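# Remove the pillowcase from the pillow on the table

## Task

Pull the pillowcase off the pillow so that the pillow and the empty case both rest on the table with visible space between them. Slight overhang past the table edge is acceptable, and the case may simply be dropped onto the table. Anything held in position only by the grippers at the end does not count. Finish by opening the grippers and moving the arms away.

## Robot and tools

Robot: two arms, left_arm and right_arm, each with six joints plus a parallel gripper. The joint order, used in every command and every per-joint list in results, is always: waist, shoulder, elbow, wrist pitch, wrist yaw, wrist roll. Stated joint ranges in radians: waist -2.618 to 3.054, shoulder 0.000 to 3.142, elbow 0.000 to 3.142, wrist pitch -1.571 to 1.571, wrist yaw -1.571 to 1.571, wrist roll -2.094 to 2.094. The true stops may sit up to 0.036 rad either side; a target more than 0.036 rad beyond a stated end (and further out than the current angle) is rejected, and a joint driven right to its stop gets the note "joint sent to its limit".

Frame: results report each gripper's end_effector_position (metres) and end_effector_quat_wxyz in one world frame. Origin is on the tabletop midway between the arms, +z up, +x outward across the table, and left_arm sits on the +y side. The names left and right do not refer to image sides. The reported point lies between the finger pads, just under 1 cm behind the tips; fingers point along the gripper's +z and close along its y. Reported positions get less accurate at long reach.

Command row: a single flat list of 14 numbers covering both arms, even if only one moves: left_arm's six absolute joint angles (rad), then its opening, then right_arm's six angles and opening. Opening runs from -1 (closed) to +1 (fully open, about 0.087 m pad gap). Optionally 12 more values in 0 to 1 may follow: stiffness scales for the six joints of left_arm then the six of right_arm; they persist until changed. All joint values are absolute targets, not offsets.

Tools:
- execute_actions(actions): a list of actions run one after another. Each action is a table of up to 15 rows, each row applied for one 1/30 s step; if fewer than 15 rows, the last row is held for the remainder. An empty list just returns the current state and images.
- move(target, speed, blocking): target is one row as above. All joints travel together so they finish at the same moment, giving curved gripper paths. speed (rad/s, 0.01 to 2, default 0.5) caps the joint with the largest distance to cover; a path lasts between 0.5 and 10 s and is cut short at 10 s. It does not avoid obstacles or the other arm. Finger openings are sent at the start. With blocking=false the result comes after 0.5 s while motion continues; further moves or actions are refused until a result shows it ended, so use wait or stop. The extra "move:" line gives the ending (done, off_target, moving, held, fault), limits=held or limits=none, and the joint farthest from its target per arm. After limits=held the arm can suddenly move faster than speed.
- wait(seconds): 0 to 10 s, arms hold their last command; returns early if a running move ends.
- stop(): brakes a running move; needs room, more when fast. Fingers keep moving.
- zoom_image(camera, region): enlarged crop of the latest image; region is [x0, y0, x1, y1] pixels, top-left origin, at most 504 by 504.
- finished_scene(scene): ends the current scene (pass its number) after the last command is held; irreversible, and reports success.

Cameras (all 504x504): cam_head_left, cam_head_right, cam_high, cam_low, cam_left_wrist, cam_right_wrist. Calibration (K, distortion, T_world_to_cam) is supplied; it can be slightly off, and wrist camera poses come from joint readings.

Motion details: per control step, each joint's target is kept within a set lead of its measured angle (waist 0.202, shoulder 0.258, elbow 0.238, wrist pitch 0.573, wrist yaw and roll 0.522 rad), and targets that would put a gripper over 70 mm from its measured spot are scaled back. So big jumps need several actions; a move unfinished at the end of an action may need re-sending. "Joint targets" in a result shows what joints are currently driven toward; resend those values to hold still. Friction can leave a joint up to about 0.031 rad short, and tiny commanded changes may do nothing. "joint command not followed" means a clearance check changed some targets; HELD in step readings marks held-back steps.

Results: gripper poses, Joint positions (rad, plus pad gap in m), Joint velocities, Joint targets, joint torques (drive output with offsets and noise, not pure load), grip_measured (opening on the command scale, each gripper off by up to about 1 mm), step readings for action calls, and possibly FAULT or MOTOR HOT lines.

Gripping: to hold cloth, command an opening about 0.02 below grip_measured for a firm hold, less for a lighter one. Pads give roughly 20 N; closing fast squeezes harder.

Cautions: never let the arms collide or push on each other. Avoid fast contacts and targets far past a contact surface, which press hard. Avoid dropping, slipping or slamming the pillow or case, and very hard pushes. Holding loads heats motors: warning at 75 °C, a 10 s arm stop at 90 °C, and at 100 °C the arm goes limp and falls. Quick, smooth, low-effort motion is preferred. At the end release both grippers, pull the arms away, and confirm both items rest separately on the table before calling finished_scene.

Each tool is called after ">>>" as a command line: name --argument value for each argument, lists and objects as JSON in quotes; but a table of rows of numbers goes row by row, as --pt "numbers of a row", without its own name.

## Session

>>> execute_actions --actions '[]'

Scene clock: 0.00 s.
left_arm: end_effector_position=(+0.0397, +0.0903, +0.1542) grip_measured=+1.000 end_effector_quat_wxyz=(+0.007, +0.870, +0.493, -0.009) | right_arm: end_effector_position=(+0.3391, +0.0097, +0.2715) grip_measured=+0.999 end_effector_quat_wxyz=(+0.625, -0.536, +0.566, +0.035)
Joint names: [waist, shoulder, elbow, wrist pitch, wrist yaw, wrist roll]
Joint positions: left_arm=[-1.616  1.609  1.478 -1.418  0.01   0.566  0.087] | right_arm=[ 0.82   1.314  1.025  0.068 -0.18  -0.742  0.087]
Joint velocities: left_arm=[-0.002  0.002  0.007 -0.037  0.007  0.007  0.   ] | right_arm=[-0.002  0.002 -0.007  0.007  0.037  0.022 -0.   ]
Joint torques (N m, as the arm reports them, + toward a larger angle): no reading
Joint targets: left_arm=[-1.616 1.609 1.478 -1.418 0.010 0.566] | right_arm=[0.820 1.314 1.025 0.068 -0.180 -0.742]
Joint stiffness scale: left_arm=[1. 1. 1. 1. 1. 1.] | right_arm=[1. 1. 1. 1. 1. 1.]
camera_calibration (this result's frames):
cam_left_wrist: T_world_to_cam=[[-0.859366, 0.51109, 0.0166276, -0.0162574], [0.350873, 0.565694, 0.746242, -0.16056], [0.371991, 0.64713, -0.665467, 0.166197], [0, 0, 0, 1]] pos_world=[-0.0194587, -0.00841434, 0.230686]
cam_right_wrist: T_world_to_cam=[[0.669664, -0.429719, 0.605716, -0.38777], [-0.288781, -0.902083, -0.320705, 0.209603], [0.684219, 0.0398454, -0.728188, 0.107646], [0, 0, 0, 1]] pos_world=[0.246552, 0.0181586, 0.380486]

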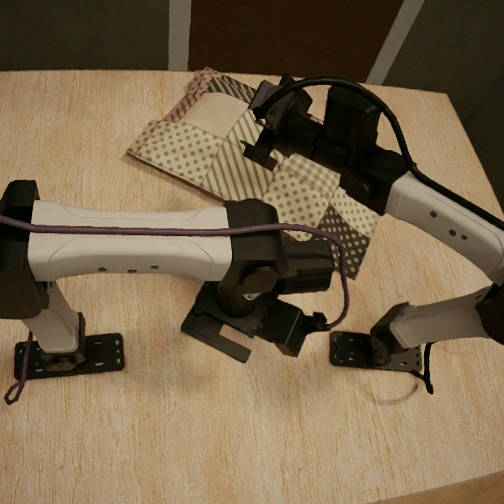

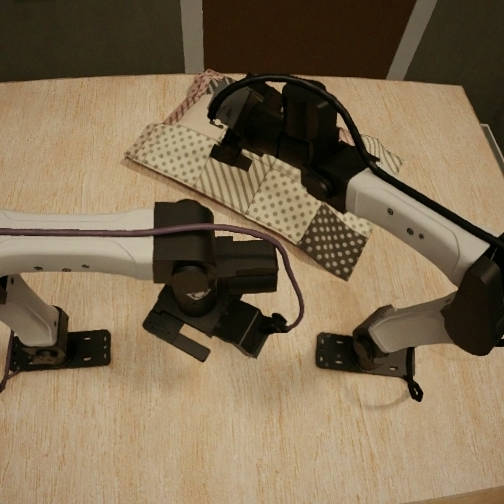

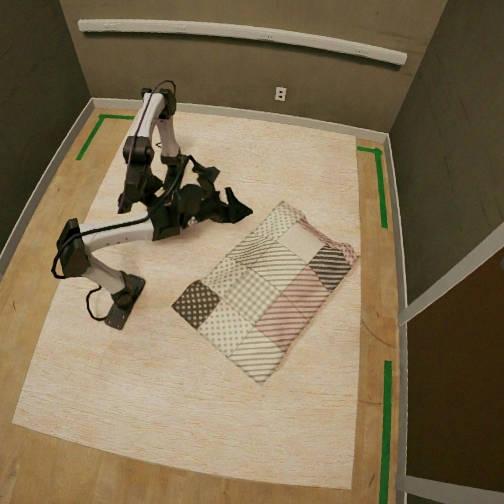

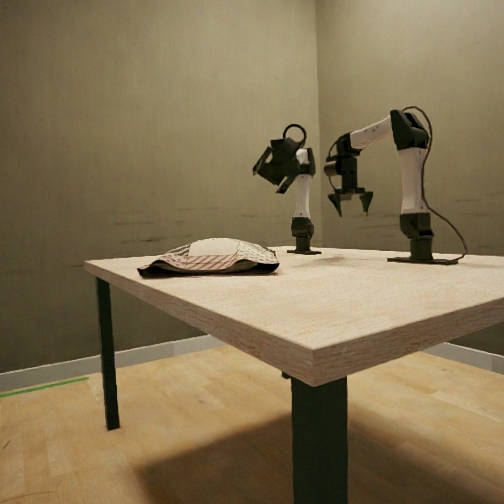

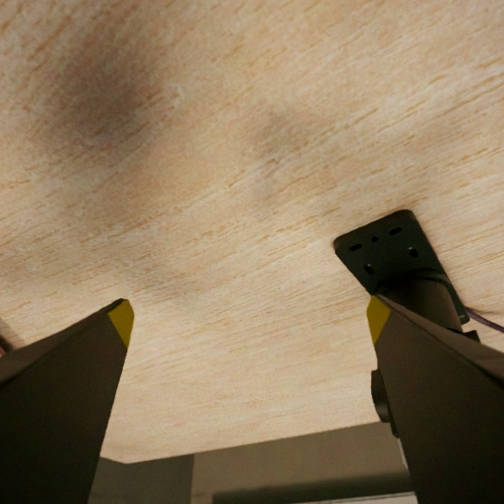

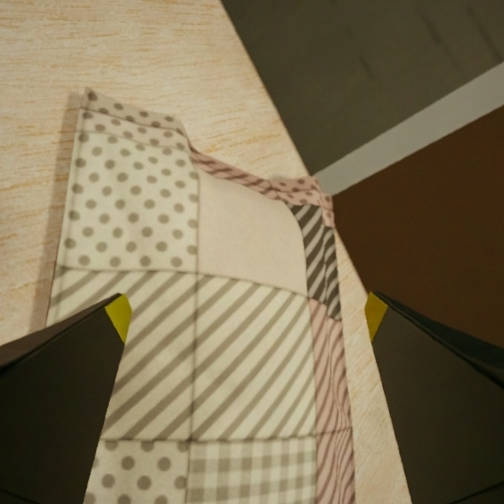

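>>> zoom_image --camera "cam_high" --region '[160, 180, 380, 400]'

>>> zoom_image --camera "cam_low" --region '[120, 200, 300, 310]'

>>> zoom_image --camera "cam_right_wrist" --region '[60, 70, 360, 300]'

Region (160, 180, 380, 400) of cam_high's 504x504 image, scaled by 2.291, with more detail than that image has.

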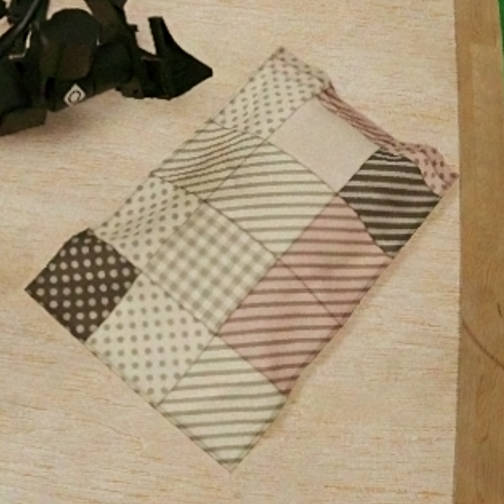

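Region (120, 200, 300, 310) of cam_low's 504x504 image, scaled by 2.800, with more detail than that image has.

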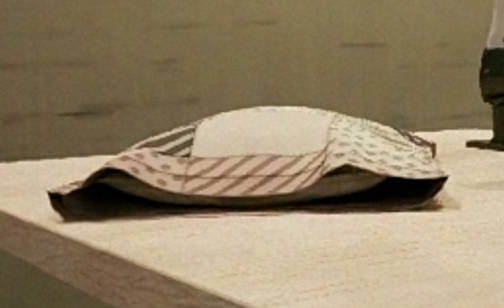

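Region (60, 70, 360, 300) of cam_right_wrist's 504x504 image, scaled by 1.680, with more detail than that image has; it fills the top 386 rows of this view, and the rest is white.

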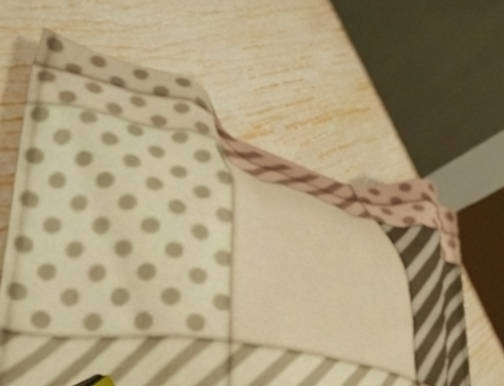

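>>> move --target '[-1.616,1.609,1.478,-1.418,0.01,0.566,0.2,-0.5,1.4,1.5,-1.3,0,0,0]' --speed 1.0

>>> move --target '[-0.484,1.55,0.5,0.5,0,1.57,0.2,-0.5,1.4,1.5,-1.3,0,0,0]' --speed 1.0

Scene clock: 31.43 s.
left_arm: end_effector_position=(+0.0397, +0.0903, +0.1542) grip_measured=+0.200 end_effector_quat_wxyz=(+0.007, +0.870, +0.493, -0.009) | right_arm: end_effector_position=(+0.1856, -0.4181, +0.2089) grip_measured=+0.000 end_effector_quat_wxyz=(+0.177, +0.325, +0.927, -0.059)
Joint names: [waist, shoulder, elbow, wrist pitch, wrist yaw, wrist roll]
Joint positions: left_arm=[-1.616  1.609  1.478 -1.418  0.01   0.566  0.052] | right_arm=[-0.492  1.381  1.479 -1.293 -0.009 -0.007  0.044]
Joint velocities: left_arm=[-0.012 -0.002 -0.002 -0.037 -0.051 -0.037  0.001] | right_arm=[-0.012  0.022 -0.017 -0.066 -0.007  0.007  0.   ]
Joint torques (N m, as the arm reports them, + toward a larger angle): left_arm=[-0.01 -5.65  7.37  0.51  0.04  0.03] | right_arm=[-0.8  -3.05  7.17  0.94  0.09  0.11]
Joint targets: left_arm=[-1.616 1.609 1.478 -1.418 0.010 0.566] | right_arm=[-0.500 1.400 1.500 -1.300 0.000 -0.000]
Joint stiffness scale: left_arm=[1. 1. 1. 1. 1. 1.] | right_arm=[1. 1. 1. 1. 1. 1.]
move: off_target (right_arm); limits=none; left_arm: farthest joint: the waist, 0.000 radians from its target (0.000 radians at the start); right_arm: farthest joint: the elbow, 0.021 radians from its target (0.475 radians at the start)
camera_calibration (this result's frames):
cam_left_wrist: T_world_to_cam=[[-0.859366, 0.51109, 0.0166276, -0.0162574], [0.350873, 0.565694, 0.746242, -0.16056], [0.371991, 0.64713, -0.665467, 0.166197], [0, 0, 0, 1]] pos_world=[-0.0194587, -0.00841434, 0.230686]
cam_right_wrist: T_world_to_cam=[[-0.640021, -0.767793, -0.0294537, -0.196408], [-0.684549, 0.552383, 0.475674, 0.274554], [-0.348949, 0.324604, -0.879128, 0.526482], [0, 0, 0, 1]] pos_world=[0.245956, -0.473357, 0.326462]

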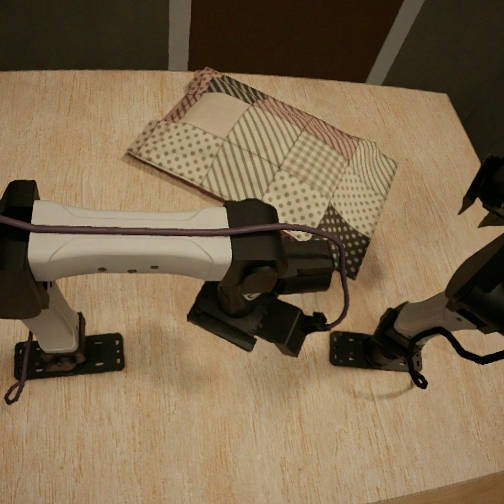

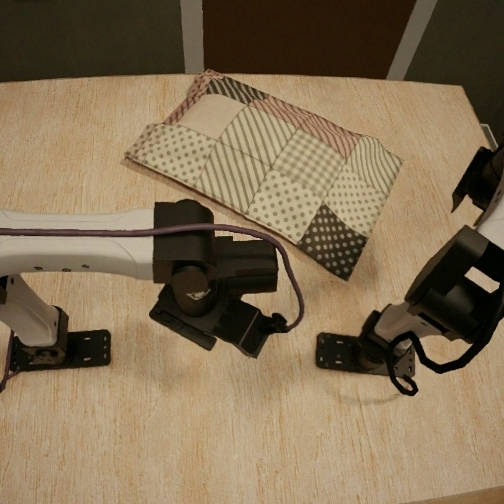

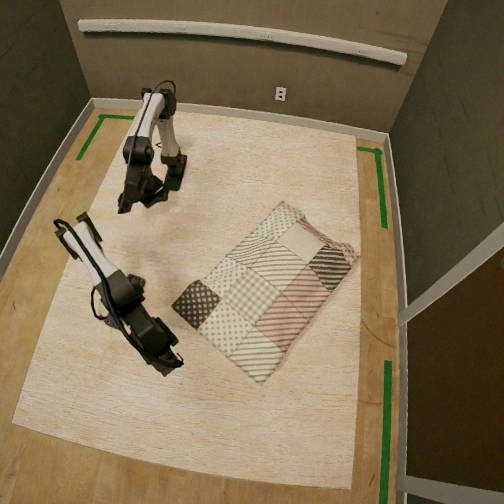

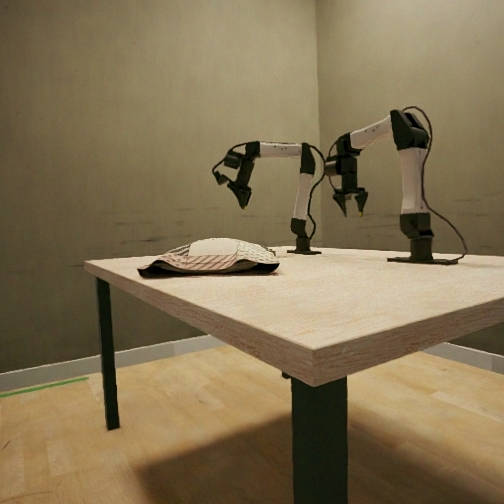

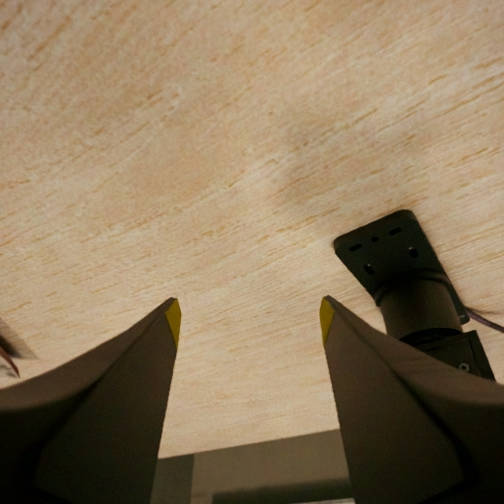

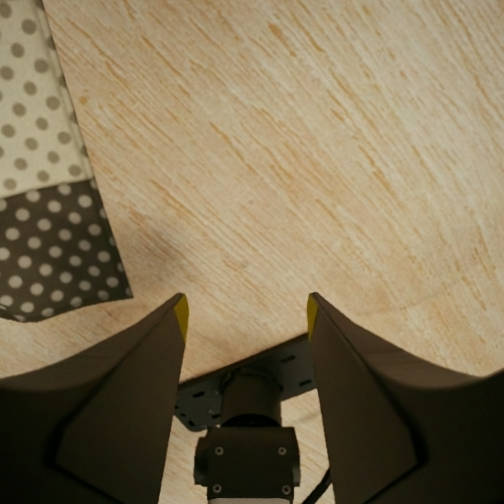

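Scene clock: 34.27 s.
left_arm: end_effector_position=(+0.3962, +0.2150, +0.0560) grip_measured=+0.200 end_effector_quat_wxyz=(+0.400, +0.736, +0.482, +0.255) | right_arm: end_effector_position=(+0.1855, -0.4180, +0.2088) grip_measured=+0.000 end_effector_quat_wxyz=(+0.177, +0.325, +0.927, -0.059)
Joint names: [waist, shoulder, elbow, wrist pitch, wrist yaw, wrist roll]
Joint positions: left_arm=[-0.49   1.575  0.517  0.476  0.005  1.562  0.052] | right_arm=[-0.492  1.381  1.479 -1.294 -0.009 -0.007  0.044]
Joint velocities: left_arm=[-0.012 -0.037  0.002 -0.037  0.007 -0.022 -0.001] | right_arm=[ 0.002 -0.007  0.017 -0.022 -0.066 -0.022  0.   ]
Joint torques (N m, as the arm reports them, + toward a larger angle): left_arm=[ 0.57 -6.77  5.19  2.29 -0.01  0.04] | right_arm=[-0.77 -3.04  7.18  0.94  0.08  0.13]
Joint targets: left_arm=[-0.484 1.550 0.500 0.500 0.000 1.570] | right_arm=[-0.500 1.400 1.500 -1.300 -0.000 -0.000]
Joint stiffness scale: left_arm=[1. 1. 1. 1. 1. 1.] | right_arm=[1. 1. 1. 1. 1. 1.]
move: off_target (left_arm, right_arm); limits=none; left_arm: farthest joint: the shoulder, 0.025 radians from its target (0.059 radians at the start); right_arm: farthest joint: the elbow, 0.021 radians from its target (0.021 radians at the start)
camera_calibration (this result's frames):
cam_left_wrist: T_world_to_cam=[[-0.521623, 0.21883, -0.824635, 0.204128], [-0.311069, 0.851233, 0.422655, -0.063908], [0.794447, 0.476985, -0.375951, -0.259481], [0, 0, 0, 1]] pos_world=[0.292742, 0.1335, 0.0977903]
cam_right_wrist: T_world_to_cam=[[-0.640309, -0.767548, -0.0295843, -0.196212], [-0.684112, 0.552344, 0.476348, 0.274169], [-0.349279, 0.325248, -0.878759, 0.52661], [0, 0, 0, 1]] pos_world=[0.245859, -0.473317, 0.326359]

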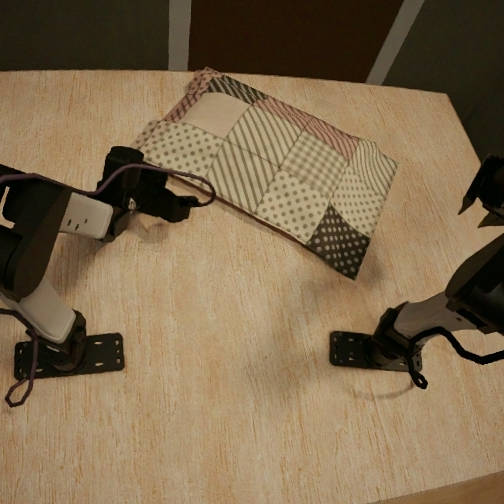

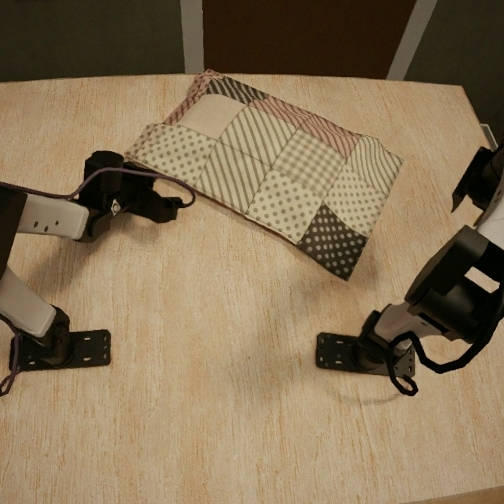

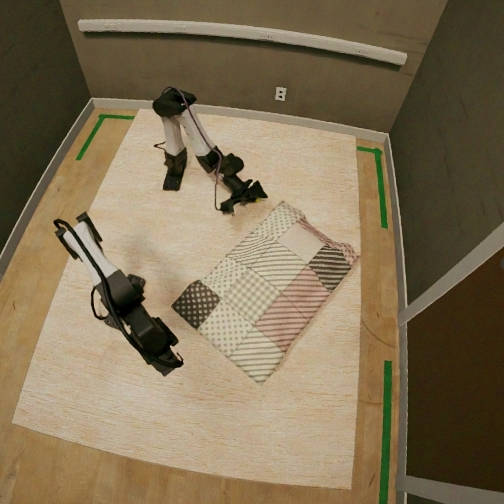

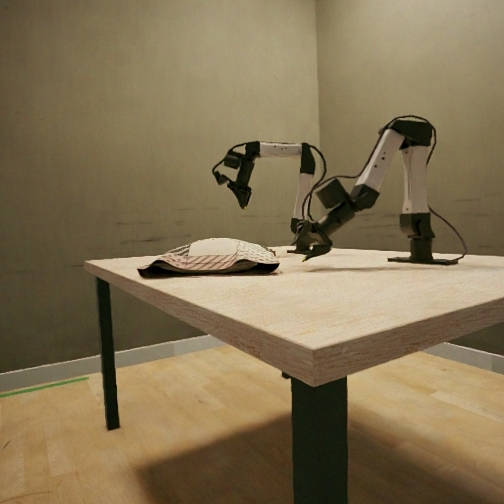

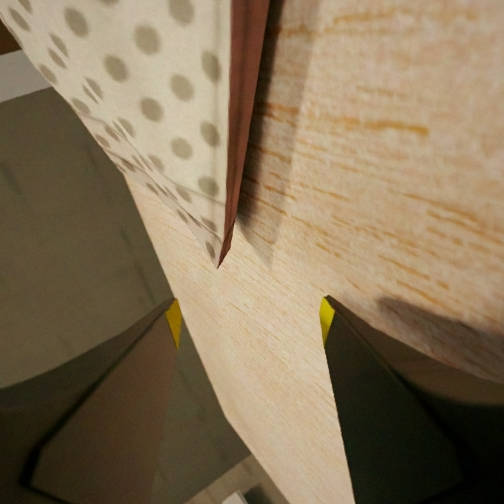

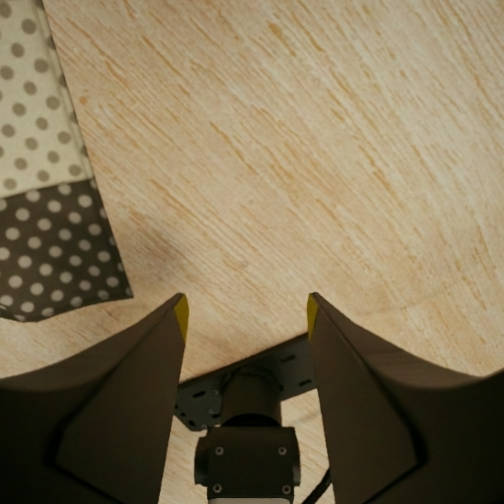

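>>> zoom_image --camera "cam_head_right" --region '[280, 130, 430, 290]'

>>> zoom_image --camera "cam_right_wrist" --region '[0, 100, 160, 330]'

>>> zoom_image --camera "cam_low" --region '[200, 240, 290, 290]'

Region (280, 130, 430, 290) of cam_head_right's 504x504 image, scaled by 3.150, with more detail than that image has; it fills the left 472 columns of this view, and the rest is white.

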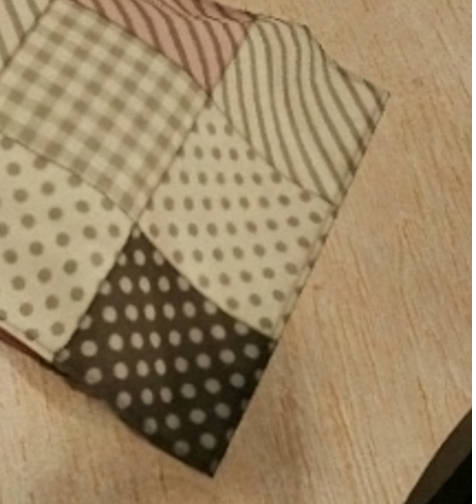

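Region (0, 100, 160, 330) of cam_right_wrist's 504x504 image, scaled by 2.191, with more detail than that image has; it fills the left 351 columns of this view, and the rest is white.

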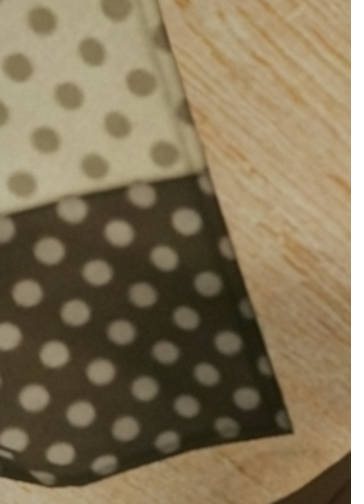

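Region (200, 240, 290, 290) of cam_low's 504x504 image, scaled by 5.600, with more detail than that image has.

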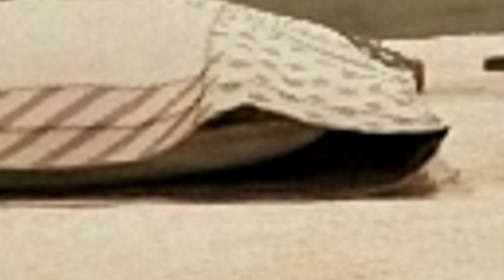

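>>> execute_actions --actions '[[[-0.484,1.62,0.48,0.56,0,1.57,0.2,-0.5,1.4,1.5,-1.3,0,0,0]],[[-0.484,1.67,0.46,0.62,0,1.57,0.2,-0.5,1.4,1.5,-1.3,0,0,0]],[[-0.484,1.765,0.625,0.56,0,1.57,0.2,-0.5,1.4,1.5,-1.3,0,0,0]],[[-0.484,1.865,0.755,0.53,0,1.57,0.2,-0.5,1.4,1.5,-1.3,0,0,0]]]'

Scene clock: 44.03 s.
left_arm: end_effector_position=(+0.4525, +0.1900, +0.0370) grip_measured=+0.200 end_effector_quat_wxyz=(+0.402, +0.736, +0.481, +0.257) | right_arm: end_effector_position=(+0.1855, -0.4180, +0.2088) grip_measured=+0.000 end_effector_quat_wxyz=(+0.177, +0.325, +0.927, -0.059)
Joint names: [waist, shoulder, elbow, wrist pitch, wrist yaw, wrist roll]
Joint positions: left_arm=[-0.49   1.851  0.734  0.541  0.005  1.564  0.052] | right_arm=[-0.492  1.381  1.479 -1.294 -0.009 -0.006  0.044]
Joint velocities: left_arm=[-0.007 -0.012  0.017 -0.037 -0.081  0.051  0.   ] | right_arm=[ 0.002 -0.002  0.002 -0.066  0.095 -0.037 -0.001]
Joint torques (N m, as the arm reports them, + toward a larger angle): left_arm=[ 0.59 -6.1   8.74  1.93 -0.01  0.03] | right_arm=[-0.78 -3.05  7.17  0.94  0.09  0.14]
Joint targets: left_arm=[-0.484 1.865 0.755 0.530 -0.000 1.570] | right_arm=[-0.500 1.400 1.500 -1.300 -0.000 0.000]
Joint stiffness scale: left_arm=[1. 1. 1. 1. 1. 1.] | right_arm=[1. 1. 1. 1. 1. 1.]
Step readings (joint positions; steps 1 to 15: 1st action; 16 to 30: 2nd action; 31 to 45: 3rd action; 46 to 60: 4th action):
0: left_arm=[-0.490 1.575 0.517 0.477 0.005 1.562] | right_arm=[-0.492 1.381 1.479 -1.294 -0.009 -0.007]
1: left_arm=[-0.490 1.578 0.514 0.487 0.005 1.562] | right_arm=[-0.492 1.381 1.479 -1.294 -0.009 -0.007]
2: left_arm=[-0.490 1.584 0.510 0.502 0.005 1.562] | right_arm=[-0.492 1.381 1.479 -1.294 -0.009 -0.007]
4: left_arm=[-0.490 1.597 0.502 0.515 0.005 1.562] | right_arm=[-0.492 1.381 1.479 -1.294 -0.009 -0.006]
8: left_arm=[-0.490 1.605 0.496 0.522 0.005 1.562] | right_arm=[-0.492 1.381 1.479 -1.294 -0.009 -0.006]
15: left_arm=[-0.490 1.605 0.496 0.534 0.005 1.562] | right_arm=[-0.492 1.381 1.479 -1.294 -0.009 -0.006]
16: left_arm=[-0.490 1.610 0.493 0.547 0.005 1.562] | right_arm=[-0.492 1.381 1.479 -1.294 -0.009 -0.006]
17: left_arm=[-0.490 1.622 0.491 0.563 0.005 1.562] | right_arm=[-0.492 1.381 1.479 -1.294 -0.009 -0.006]
19: left_arm=[-0.490 1.645 0.484 0.576 0.005 1.562] | right_arm=[-0.492 1.381 1.479 -1.294 -0.009 -0.006]
23: left_arm=[-0.490 1.656 0.475 0.584 0.005 1.563] | right_arm=[-0.492 1.381 1.479 -1.294 -0.009 -0.006]
30: left_arm=[-0.490 1.656 0.475 0.595 0.005 1.563] | right_arm=[-0.492 1.381 1.479 -1.294 -0.009 -0.006]
31: left_arm=[-0.490 1.668 0.493 0.583 0.005 1.563] | right_arm=[-0.492 1.381 1.479 -1.294 -0.009 -0.006]
32: left_arm=[-0.490 1.699 0.531 0.573 0.005 1.564] | right_arm=[-0.492 1.381 1.479 -1.294 -0.009 -0.006]
34: left_arm=[-0.490 1.744 0.590 0.573 0.005 1.564] | right_arm=[-0.492 1.381 1.479 -1.294 -0.009 -0.006]
38: left_arm=[-0.490 1.750 0.606 0.572 0.005 1.564] | right_arm=[-0.492 1.381 1.479 -1.294 -0.009 -0.006]
45: left_arm=[-0.490 1.750 0.606 0.570 0.005 1.564] | right_arm=[-0.492 1.381 1.479 -1.294 -0.009 -0.006]
46: left_arm=[-0.490 1.763 0.625 0.558 0.005 1.564] | right_arm=[-0.492 1.381 1.479 -1.294 -0.009 -0.006]
47: left_arm=[-0.490 1.795 0.664 0.549 0.005 1.564] | right_arm=[-0.492 1.381 1.479 -1.294 -0.009 -0.006]
49: left_arm=[-0.490 1.842 0.722 0.549 0.005 1.564] | right_arm=[-0.492 1.381 1.479 -1.294 -0.009 -0.006]
53: left_arm=[-0.490 1.851 0.734 0.547 0.005 1.564] | right_arm=[-0.492 1.381 1.479 -1.294 -0.009 -0.006]
60: Joint positions above
camera_calibration (this result's frames):
cam_left_wrist: T_world_to_cam=[[-0.516819, 0.218786, -0.827666, 0.221264], [-0.312515, 0.851858, 0.420324, -0.0164471], [0.797015, 0.47589, -0.371883, -0.300576], [0, 0, 0, 1]] pos_world=[0.348777, 0.108642, 0.0782666]
cam_right_wrist: T_world_to_cam=[[-0.640579, -0.767317, -0.0297236, -0.196021], [-0.683956, 0.552534, 0.47635, 0.274219], [-0.349088, 0.325469, -0.878753, 0.526665], [0, 0, 0, 1]] pos_world=[0.24584, -0.473339, 0.326358]

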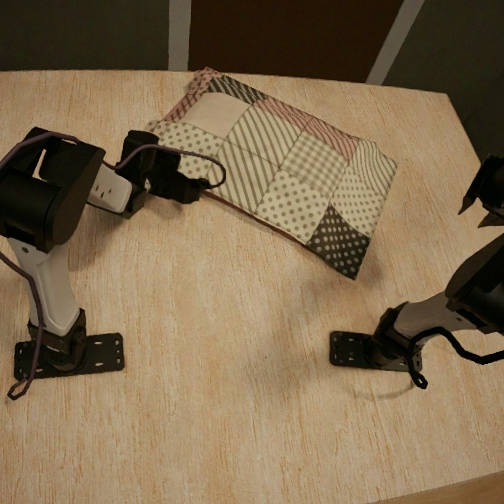

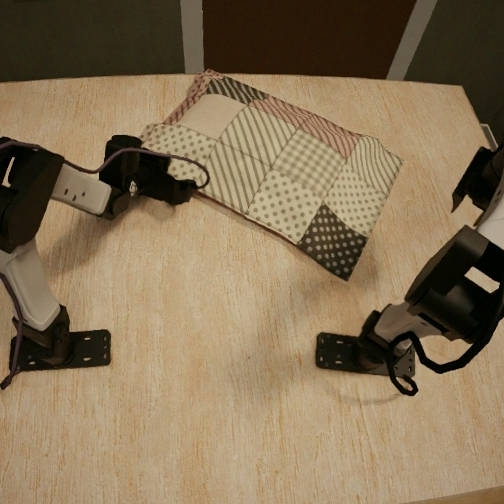

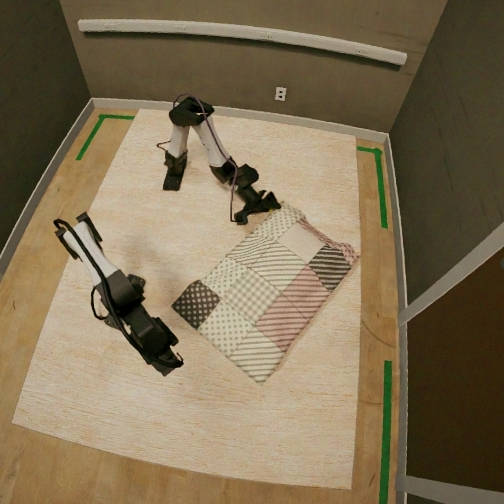

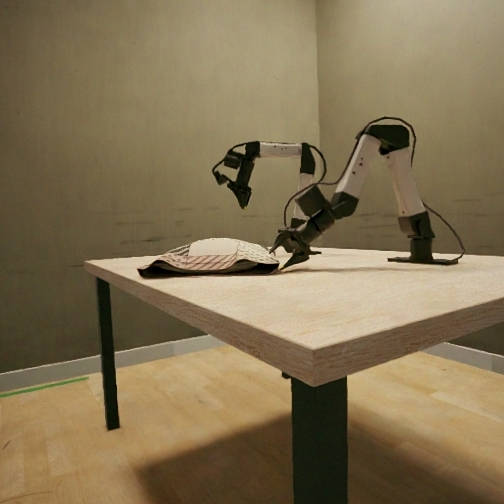

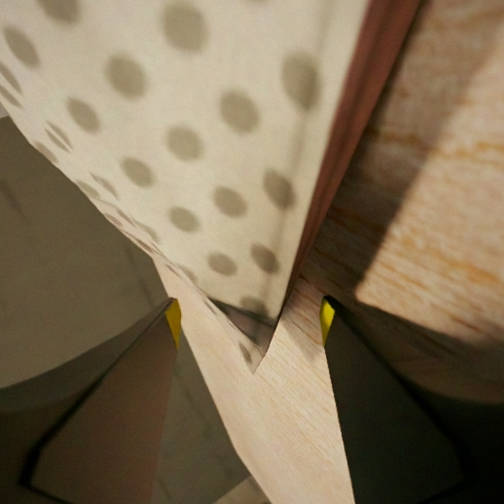

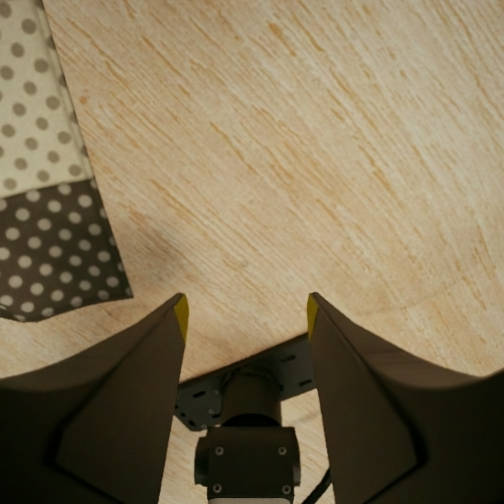

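>>> execute_actions --actions '[[[-0.484,1.90,0.80,0.51,0,1.57,0.2,-0.5,1.4,1.5,-1.3,0,0,0],[-0.484,1.90,0.80,0.51,0,1.57,0.2,-0.5,1.4,1.5,-1.3,0,0,0],[-0.484,1.90,0.80,0.51,0,1.57,0.2,-0.5,1.4,1.5,-1.3,0,0,0],[-0.484,1.90,0.80,0.51,0,1.57,0.2,-0.5,1.4,1.5,-1.3,0,0,0],[-0.484,1.943,0.848,0.50,0,1.57,0.2,-0.5,1.4,1.5,-1.3,0,0,0]],[[-0.484,1.943,0.848,0.50,0,1.57,-0.5,-0.5,1.4,1.5,-1.3,0,0,0]],[[-0.484,1.943,0.848,0.50,0,1.57,-1,-0.5,1.4,1.5,-1.3,0,0,0]]]'

Scene clock: 50.13 s.
left_arm: end_effector_position=(+0.4708, +0.1819, +0.0302) grip_measured=-0.944 end_effector_quat_wxyz=(+0.396, +0.739, +0.482, +0.254) | right_arm: end_effector_position=(+0.1855, -0.4180, +0.2088) grip_measured=+0.000 end_effector_quat_wxyz=(+0.177, +0.325, +0.927, -0.059)
Joint names: [waist, shoulder, elbow, wrist pitch, wrist yaw, wrist roll]
Joint positions: left_arm=[-0.49   1.927  0.825  0.511  0.005  1.565  0.002] | right_arm=[-0.492  1.381  1.479 -1.294 -0.009 -0.006  0.044]
Joint velocities: left_arm=[-0.007 -0.022 -0.007  0.007 -0.051  0.022  0.   ] | right_arm=[ 0.012 -0.002 -0.012 -0.022  0.037 -0.022  0.001]
Joint torques (N m, as the arm reports them, + toward a larger angle): left_arm=[ 0.57 -6.59  8.97  1.9  -0.01  0.03] | right_arm=[-0.78 -3.06  7.17  0.93  0.09  0.13]
Joint targets: left_arm=[-0.484 1.943 0.848 0.500 0.000 1.570] | right_arm=[-0.500 1.400 1.500 -1.300 0.000 0.000]
Joint stiffness scale: left_arm=[1. 1. 1. 1. 1. 1.] | right_arm=[1. 1. 1. 1. 1. 1.]
Step readings (joint positions; steps 1 to 15: 1st action; 16 to 30: 2nd action; 31 to 45: 3rd action):
0: left_arm=[-0.490 1.851 0.734 0.540 0.005 1.564] | right_arm=[-0.492 1.381 1.479 -1.294 -0.009 -0.006]
1: left_arm=[-0.490 1.855 0.741 0.535 0.005 1.564] | right_arm=[-0.492 1.381 1.479 -1.294 -0.009 -0.006]
2: left_arm=[-0.490 1.865 0.754 0.531 0.005 1.564] | right_arm=[-0.492 1.381 1.479 -1.294 -0.009 -0.006]
4: left_arm=[-0.490 1.881 0.773 0.529 0.005 1.564] | right_arm=[-0.492 1.381 1.479 -1.294 -0.009 -0.006]
8: left_arm=[-0.490 1.923 0.822 0.520 0.005 1.564] | right_arm=[-0.492 1.381 1.479 -1.294 -0.009 -0.006]
15: left_arm=[-0.490 1.927 0.825 0.519 0.005 1.565] | right_arm=[-0.492 1.381 1.479 -1.294 -0.009 -0.006]
16: left_arm=[-0.490 1.927 0.825 0.518 0.005 1.565] | right_arm=[-0.492 1.381 1.479 -1.294 -0.009 -0.006]
17: left_arm=[-0.490 1.927 0.825 0.517 0.005 1.565] | right_arm=[-0.492 1.381 1.479 -1.294 -0.009 -0.006]
19: left_arm=[-0.490 1.927 0.825 0.515 0.005 1.565] | right_arm=[-0.492 1.381 1.479 -1.294 -0.009 -0.006]
23: left_arm=[-0.490 1.927 0.825 0.513 0.005 1.565] | right_arm=[-0.492 1.381 1.479 -1.294 -0.009 -0.006]
30: left_arm=[-0.490 1.927 0.825 0.511 0.005 1.565] | right_arm=[-0.492 1.381 1.479 -1.294 -0.009 -0.006]
31: left_arm=[-0.490 1.927 0.825 0.511 0.005 1.565] | right_arm=[-0.492 1.381 1.479 -1.294 -0.009 -0.006]
32: left_arm=[-0.490 1.927 0.825 0.511 0.005 1.565] | right_arm=[-0.492 1.381 1.479 -1.294 -0.009 -0.006]
34: left_arm=[-0.490 1.927 0.825 0.511 0.005 1.565] | right_arm=[-0.492 1.381 1.479 -1.294 -0.009 -0.006]
38: left_arm=[-0.490 1.927 0.825 0.511 0.005 1.565] | right_arm=[-0.492 1.381 1.479 -1.294 -0.009 -0.006]
45: Joint positions above
camera_calibration (this result's frames):
cam_left_wrist: T_world_to_cam=[[-0.527424, 0.224316, -0.819455, 0.230607], [-0.306942, 0.849062, 0.429977, -0.00344456], [0.792219, 0.478305, -0.378964, -0.311813], [0, 0, 0, 1]] pos_world=[0.367594, 0.100337, 0.0722871]
cam_right_wrist: T_world_to_cam=[[-0.640579, -0.767317, -0.0297236, -0.196021], [-0.683956, 0.552534, 0.47635, 0.274219], [-0.349088, 0.325469, -0.878753, 0.526665], [0, 0, 0, 1]] pos_world=[0.24584, -0.473339, 0.326358]

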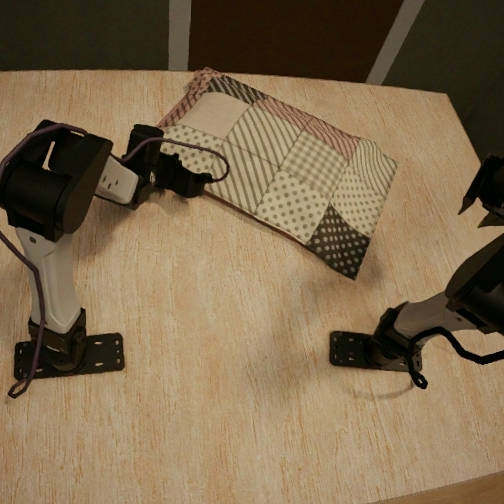

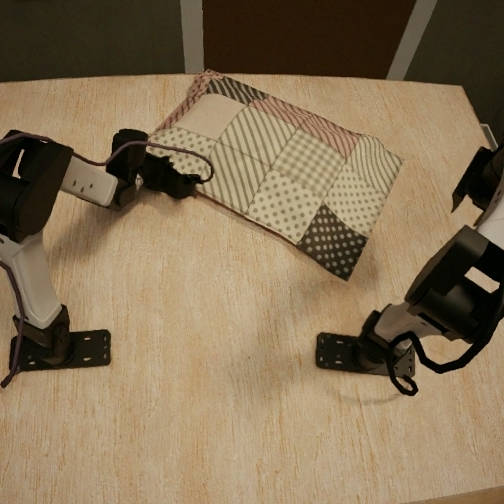

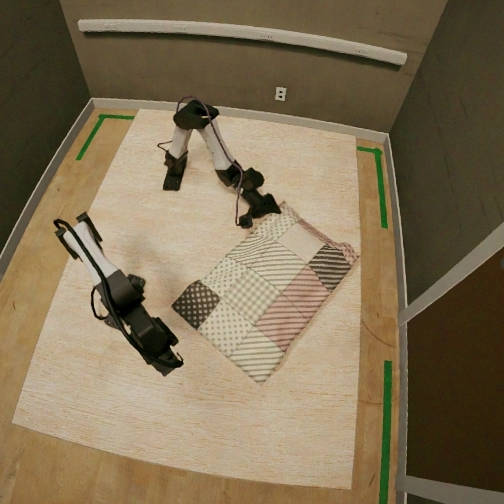

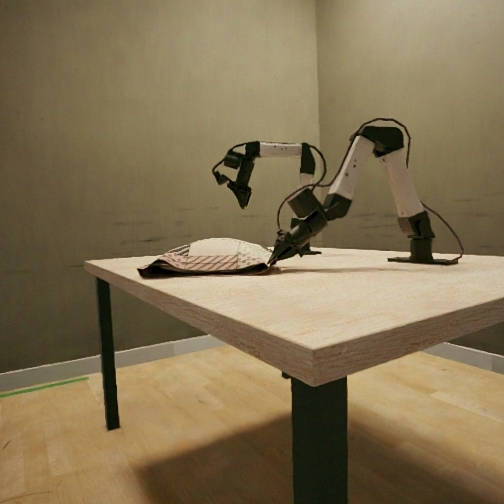

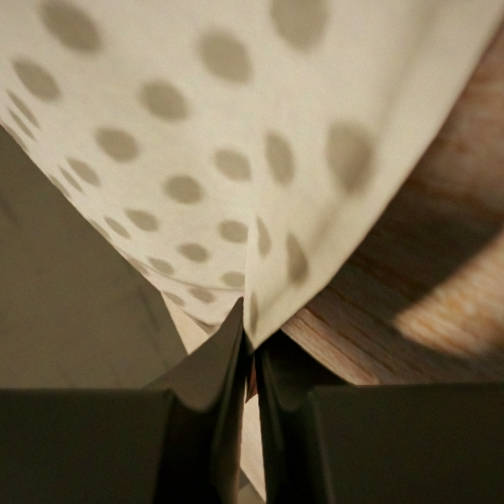

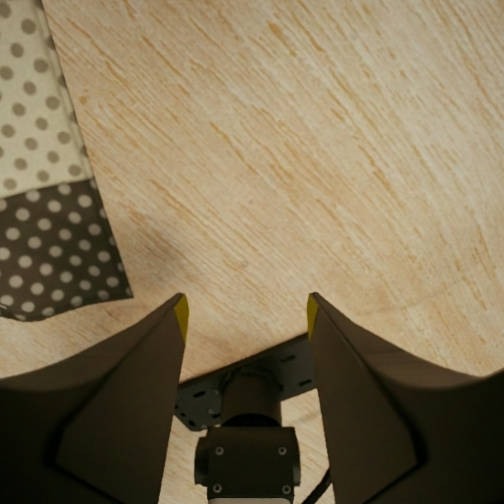

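>>> move --target '[-0.905,1.075,0.275,-0.105,-0.4,1.57,-1,-0.5,1.4,1.5,-1.3,0,0,0]' --speed 0.4

Scene clock: 61.50 s.
left_arm: end_effector_position=(+0.2606, +0.2246, +0.0429) grip_measured=-0.944 end_effector_quat_wxyz=(+0.246, +0.836, +0.399, +0.286) | right_arm: end_effector_position=(+0.1855, -0.4180, +0.2088) grip_measured=+0.000 end_effector_quat_wxyz=(+0.177, +0.325, +0.927, -0.059)
Joint names: [waist, shoulder, elbow, wrist pitch, wrist yaw, wrist roll]
Joint positions: left_arm=[-0.898  1.098  0.294 -0.077 -0.381  1.565  0.002] | right_arm=[-0.492  1.381  1.479 -1.294 -0.009 -0.006  0.044]
Joint velocities: left_arm=[-0.002 -0.017 -0.002  0.022 -0.037 -0.007 -0.001] | right_arm=[ 0.002 -0.002 -0.027 -0.037 -0.022  0.022  0.   ]
Joint torques (N m, as the arm reports them, + toward a larger angle): left_arm=[-0.65 -3.26  5.69  1.32 -0.33  0.04] | right_arm=[-0.77 -3.05  7.18  0.93  0.09  0.13]
Joint targets: left_arm=[-0.905 1.075 0.275 -0.105 -0.400 1.570] | right_arm=[-0.500 1.400 1.500 -1.300 0.000 -0.000]
Joint stiffness scale: left_arm=[1. 1. 1. 1. 1. 1.] | right_arm=[1. 1. 1. 1. 1. 1.]
move: off_target (left_arm, right_arm); limits=none; left_arm: farthest joint: the wrist pitch, 0.028 radians from its target (0.616 radians at the start); right_arm: farthest joint: the elbow, 0.021 radians from its target (0.021 radians at the start)
camera_calibration (this result's frames):
cam_left_wrist: T_world_to_cam=[[-0.540415, 0.562884, -0.62539, 0.0396048], [-0.170535, 0.654573, 0.736513, -0.114718], [0.823935, 0.504674, -0.25775, -0.180306], [0, 0, 0, 1]] pos_world=[0.1504, 0.143794, 0.0627856]
cam_right_wrist: T_world_to_cam=[[-0.640579, -0.767317, -0.0297236, -0.196021], [-0.683956, 0.552534, 0.47635, 0.274219], [-0.349088, 0.325469, -0.878753, 0.526665], [0, 0, 0, 1]] pos_world=[0.24584, -0.473339, 0.326358]

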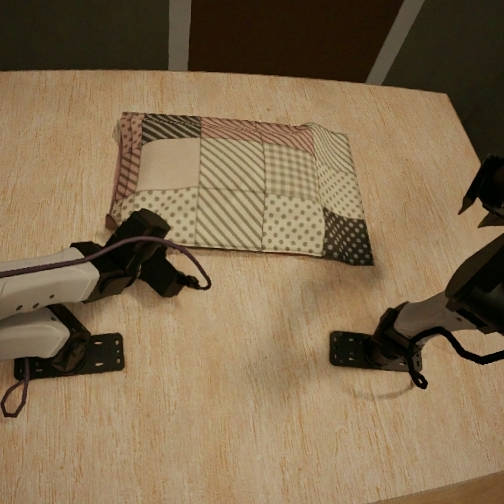

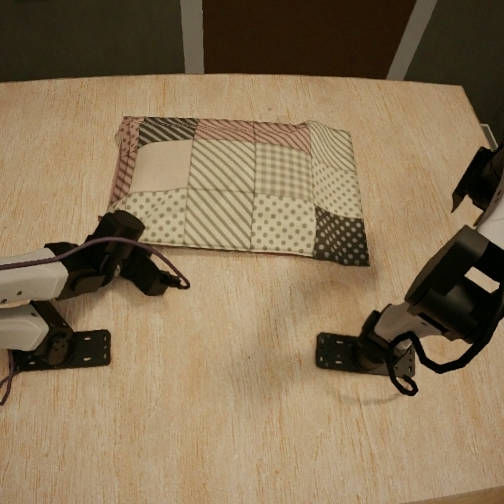

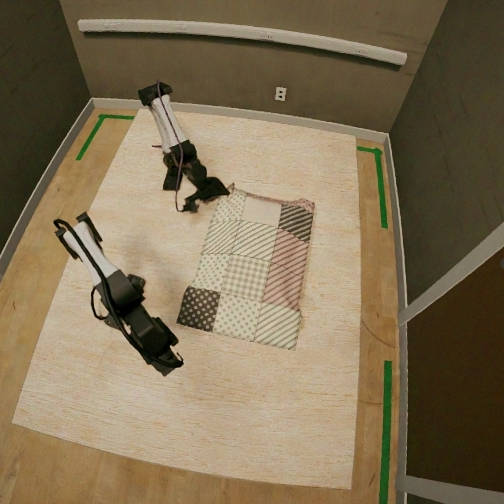

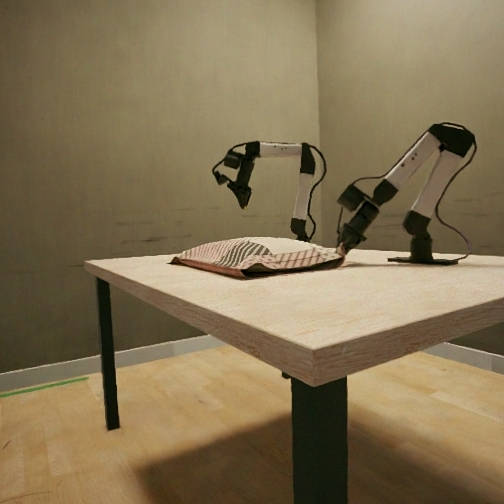

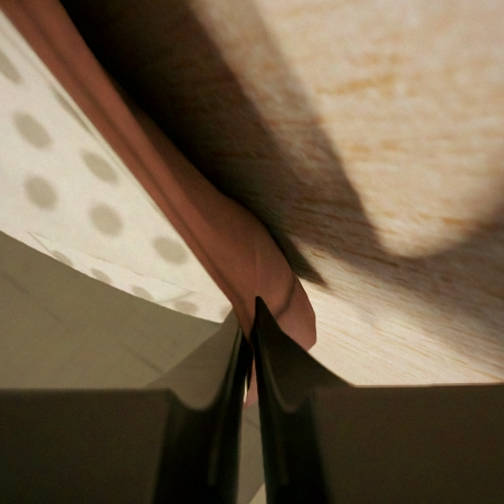

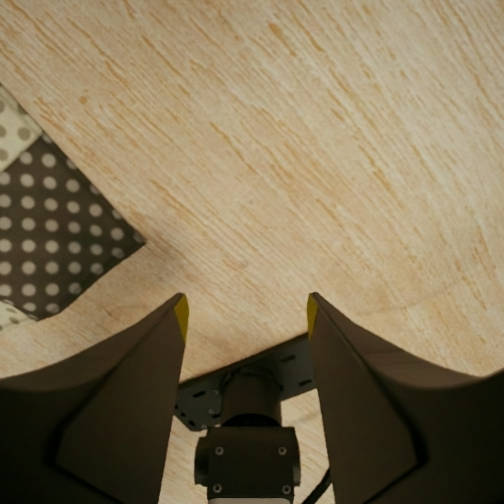

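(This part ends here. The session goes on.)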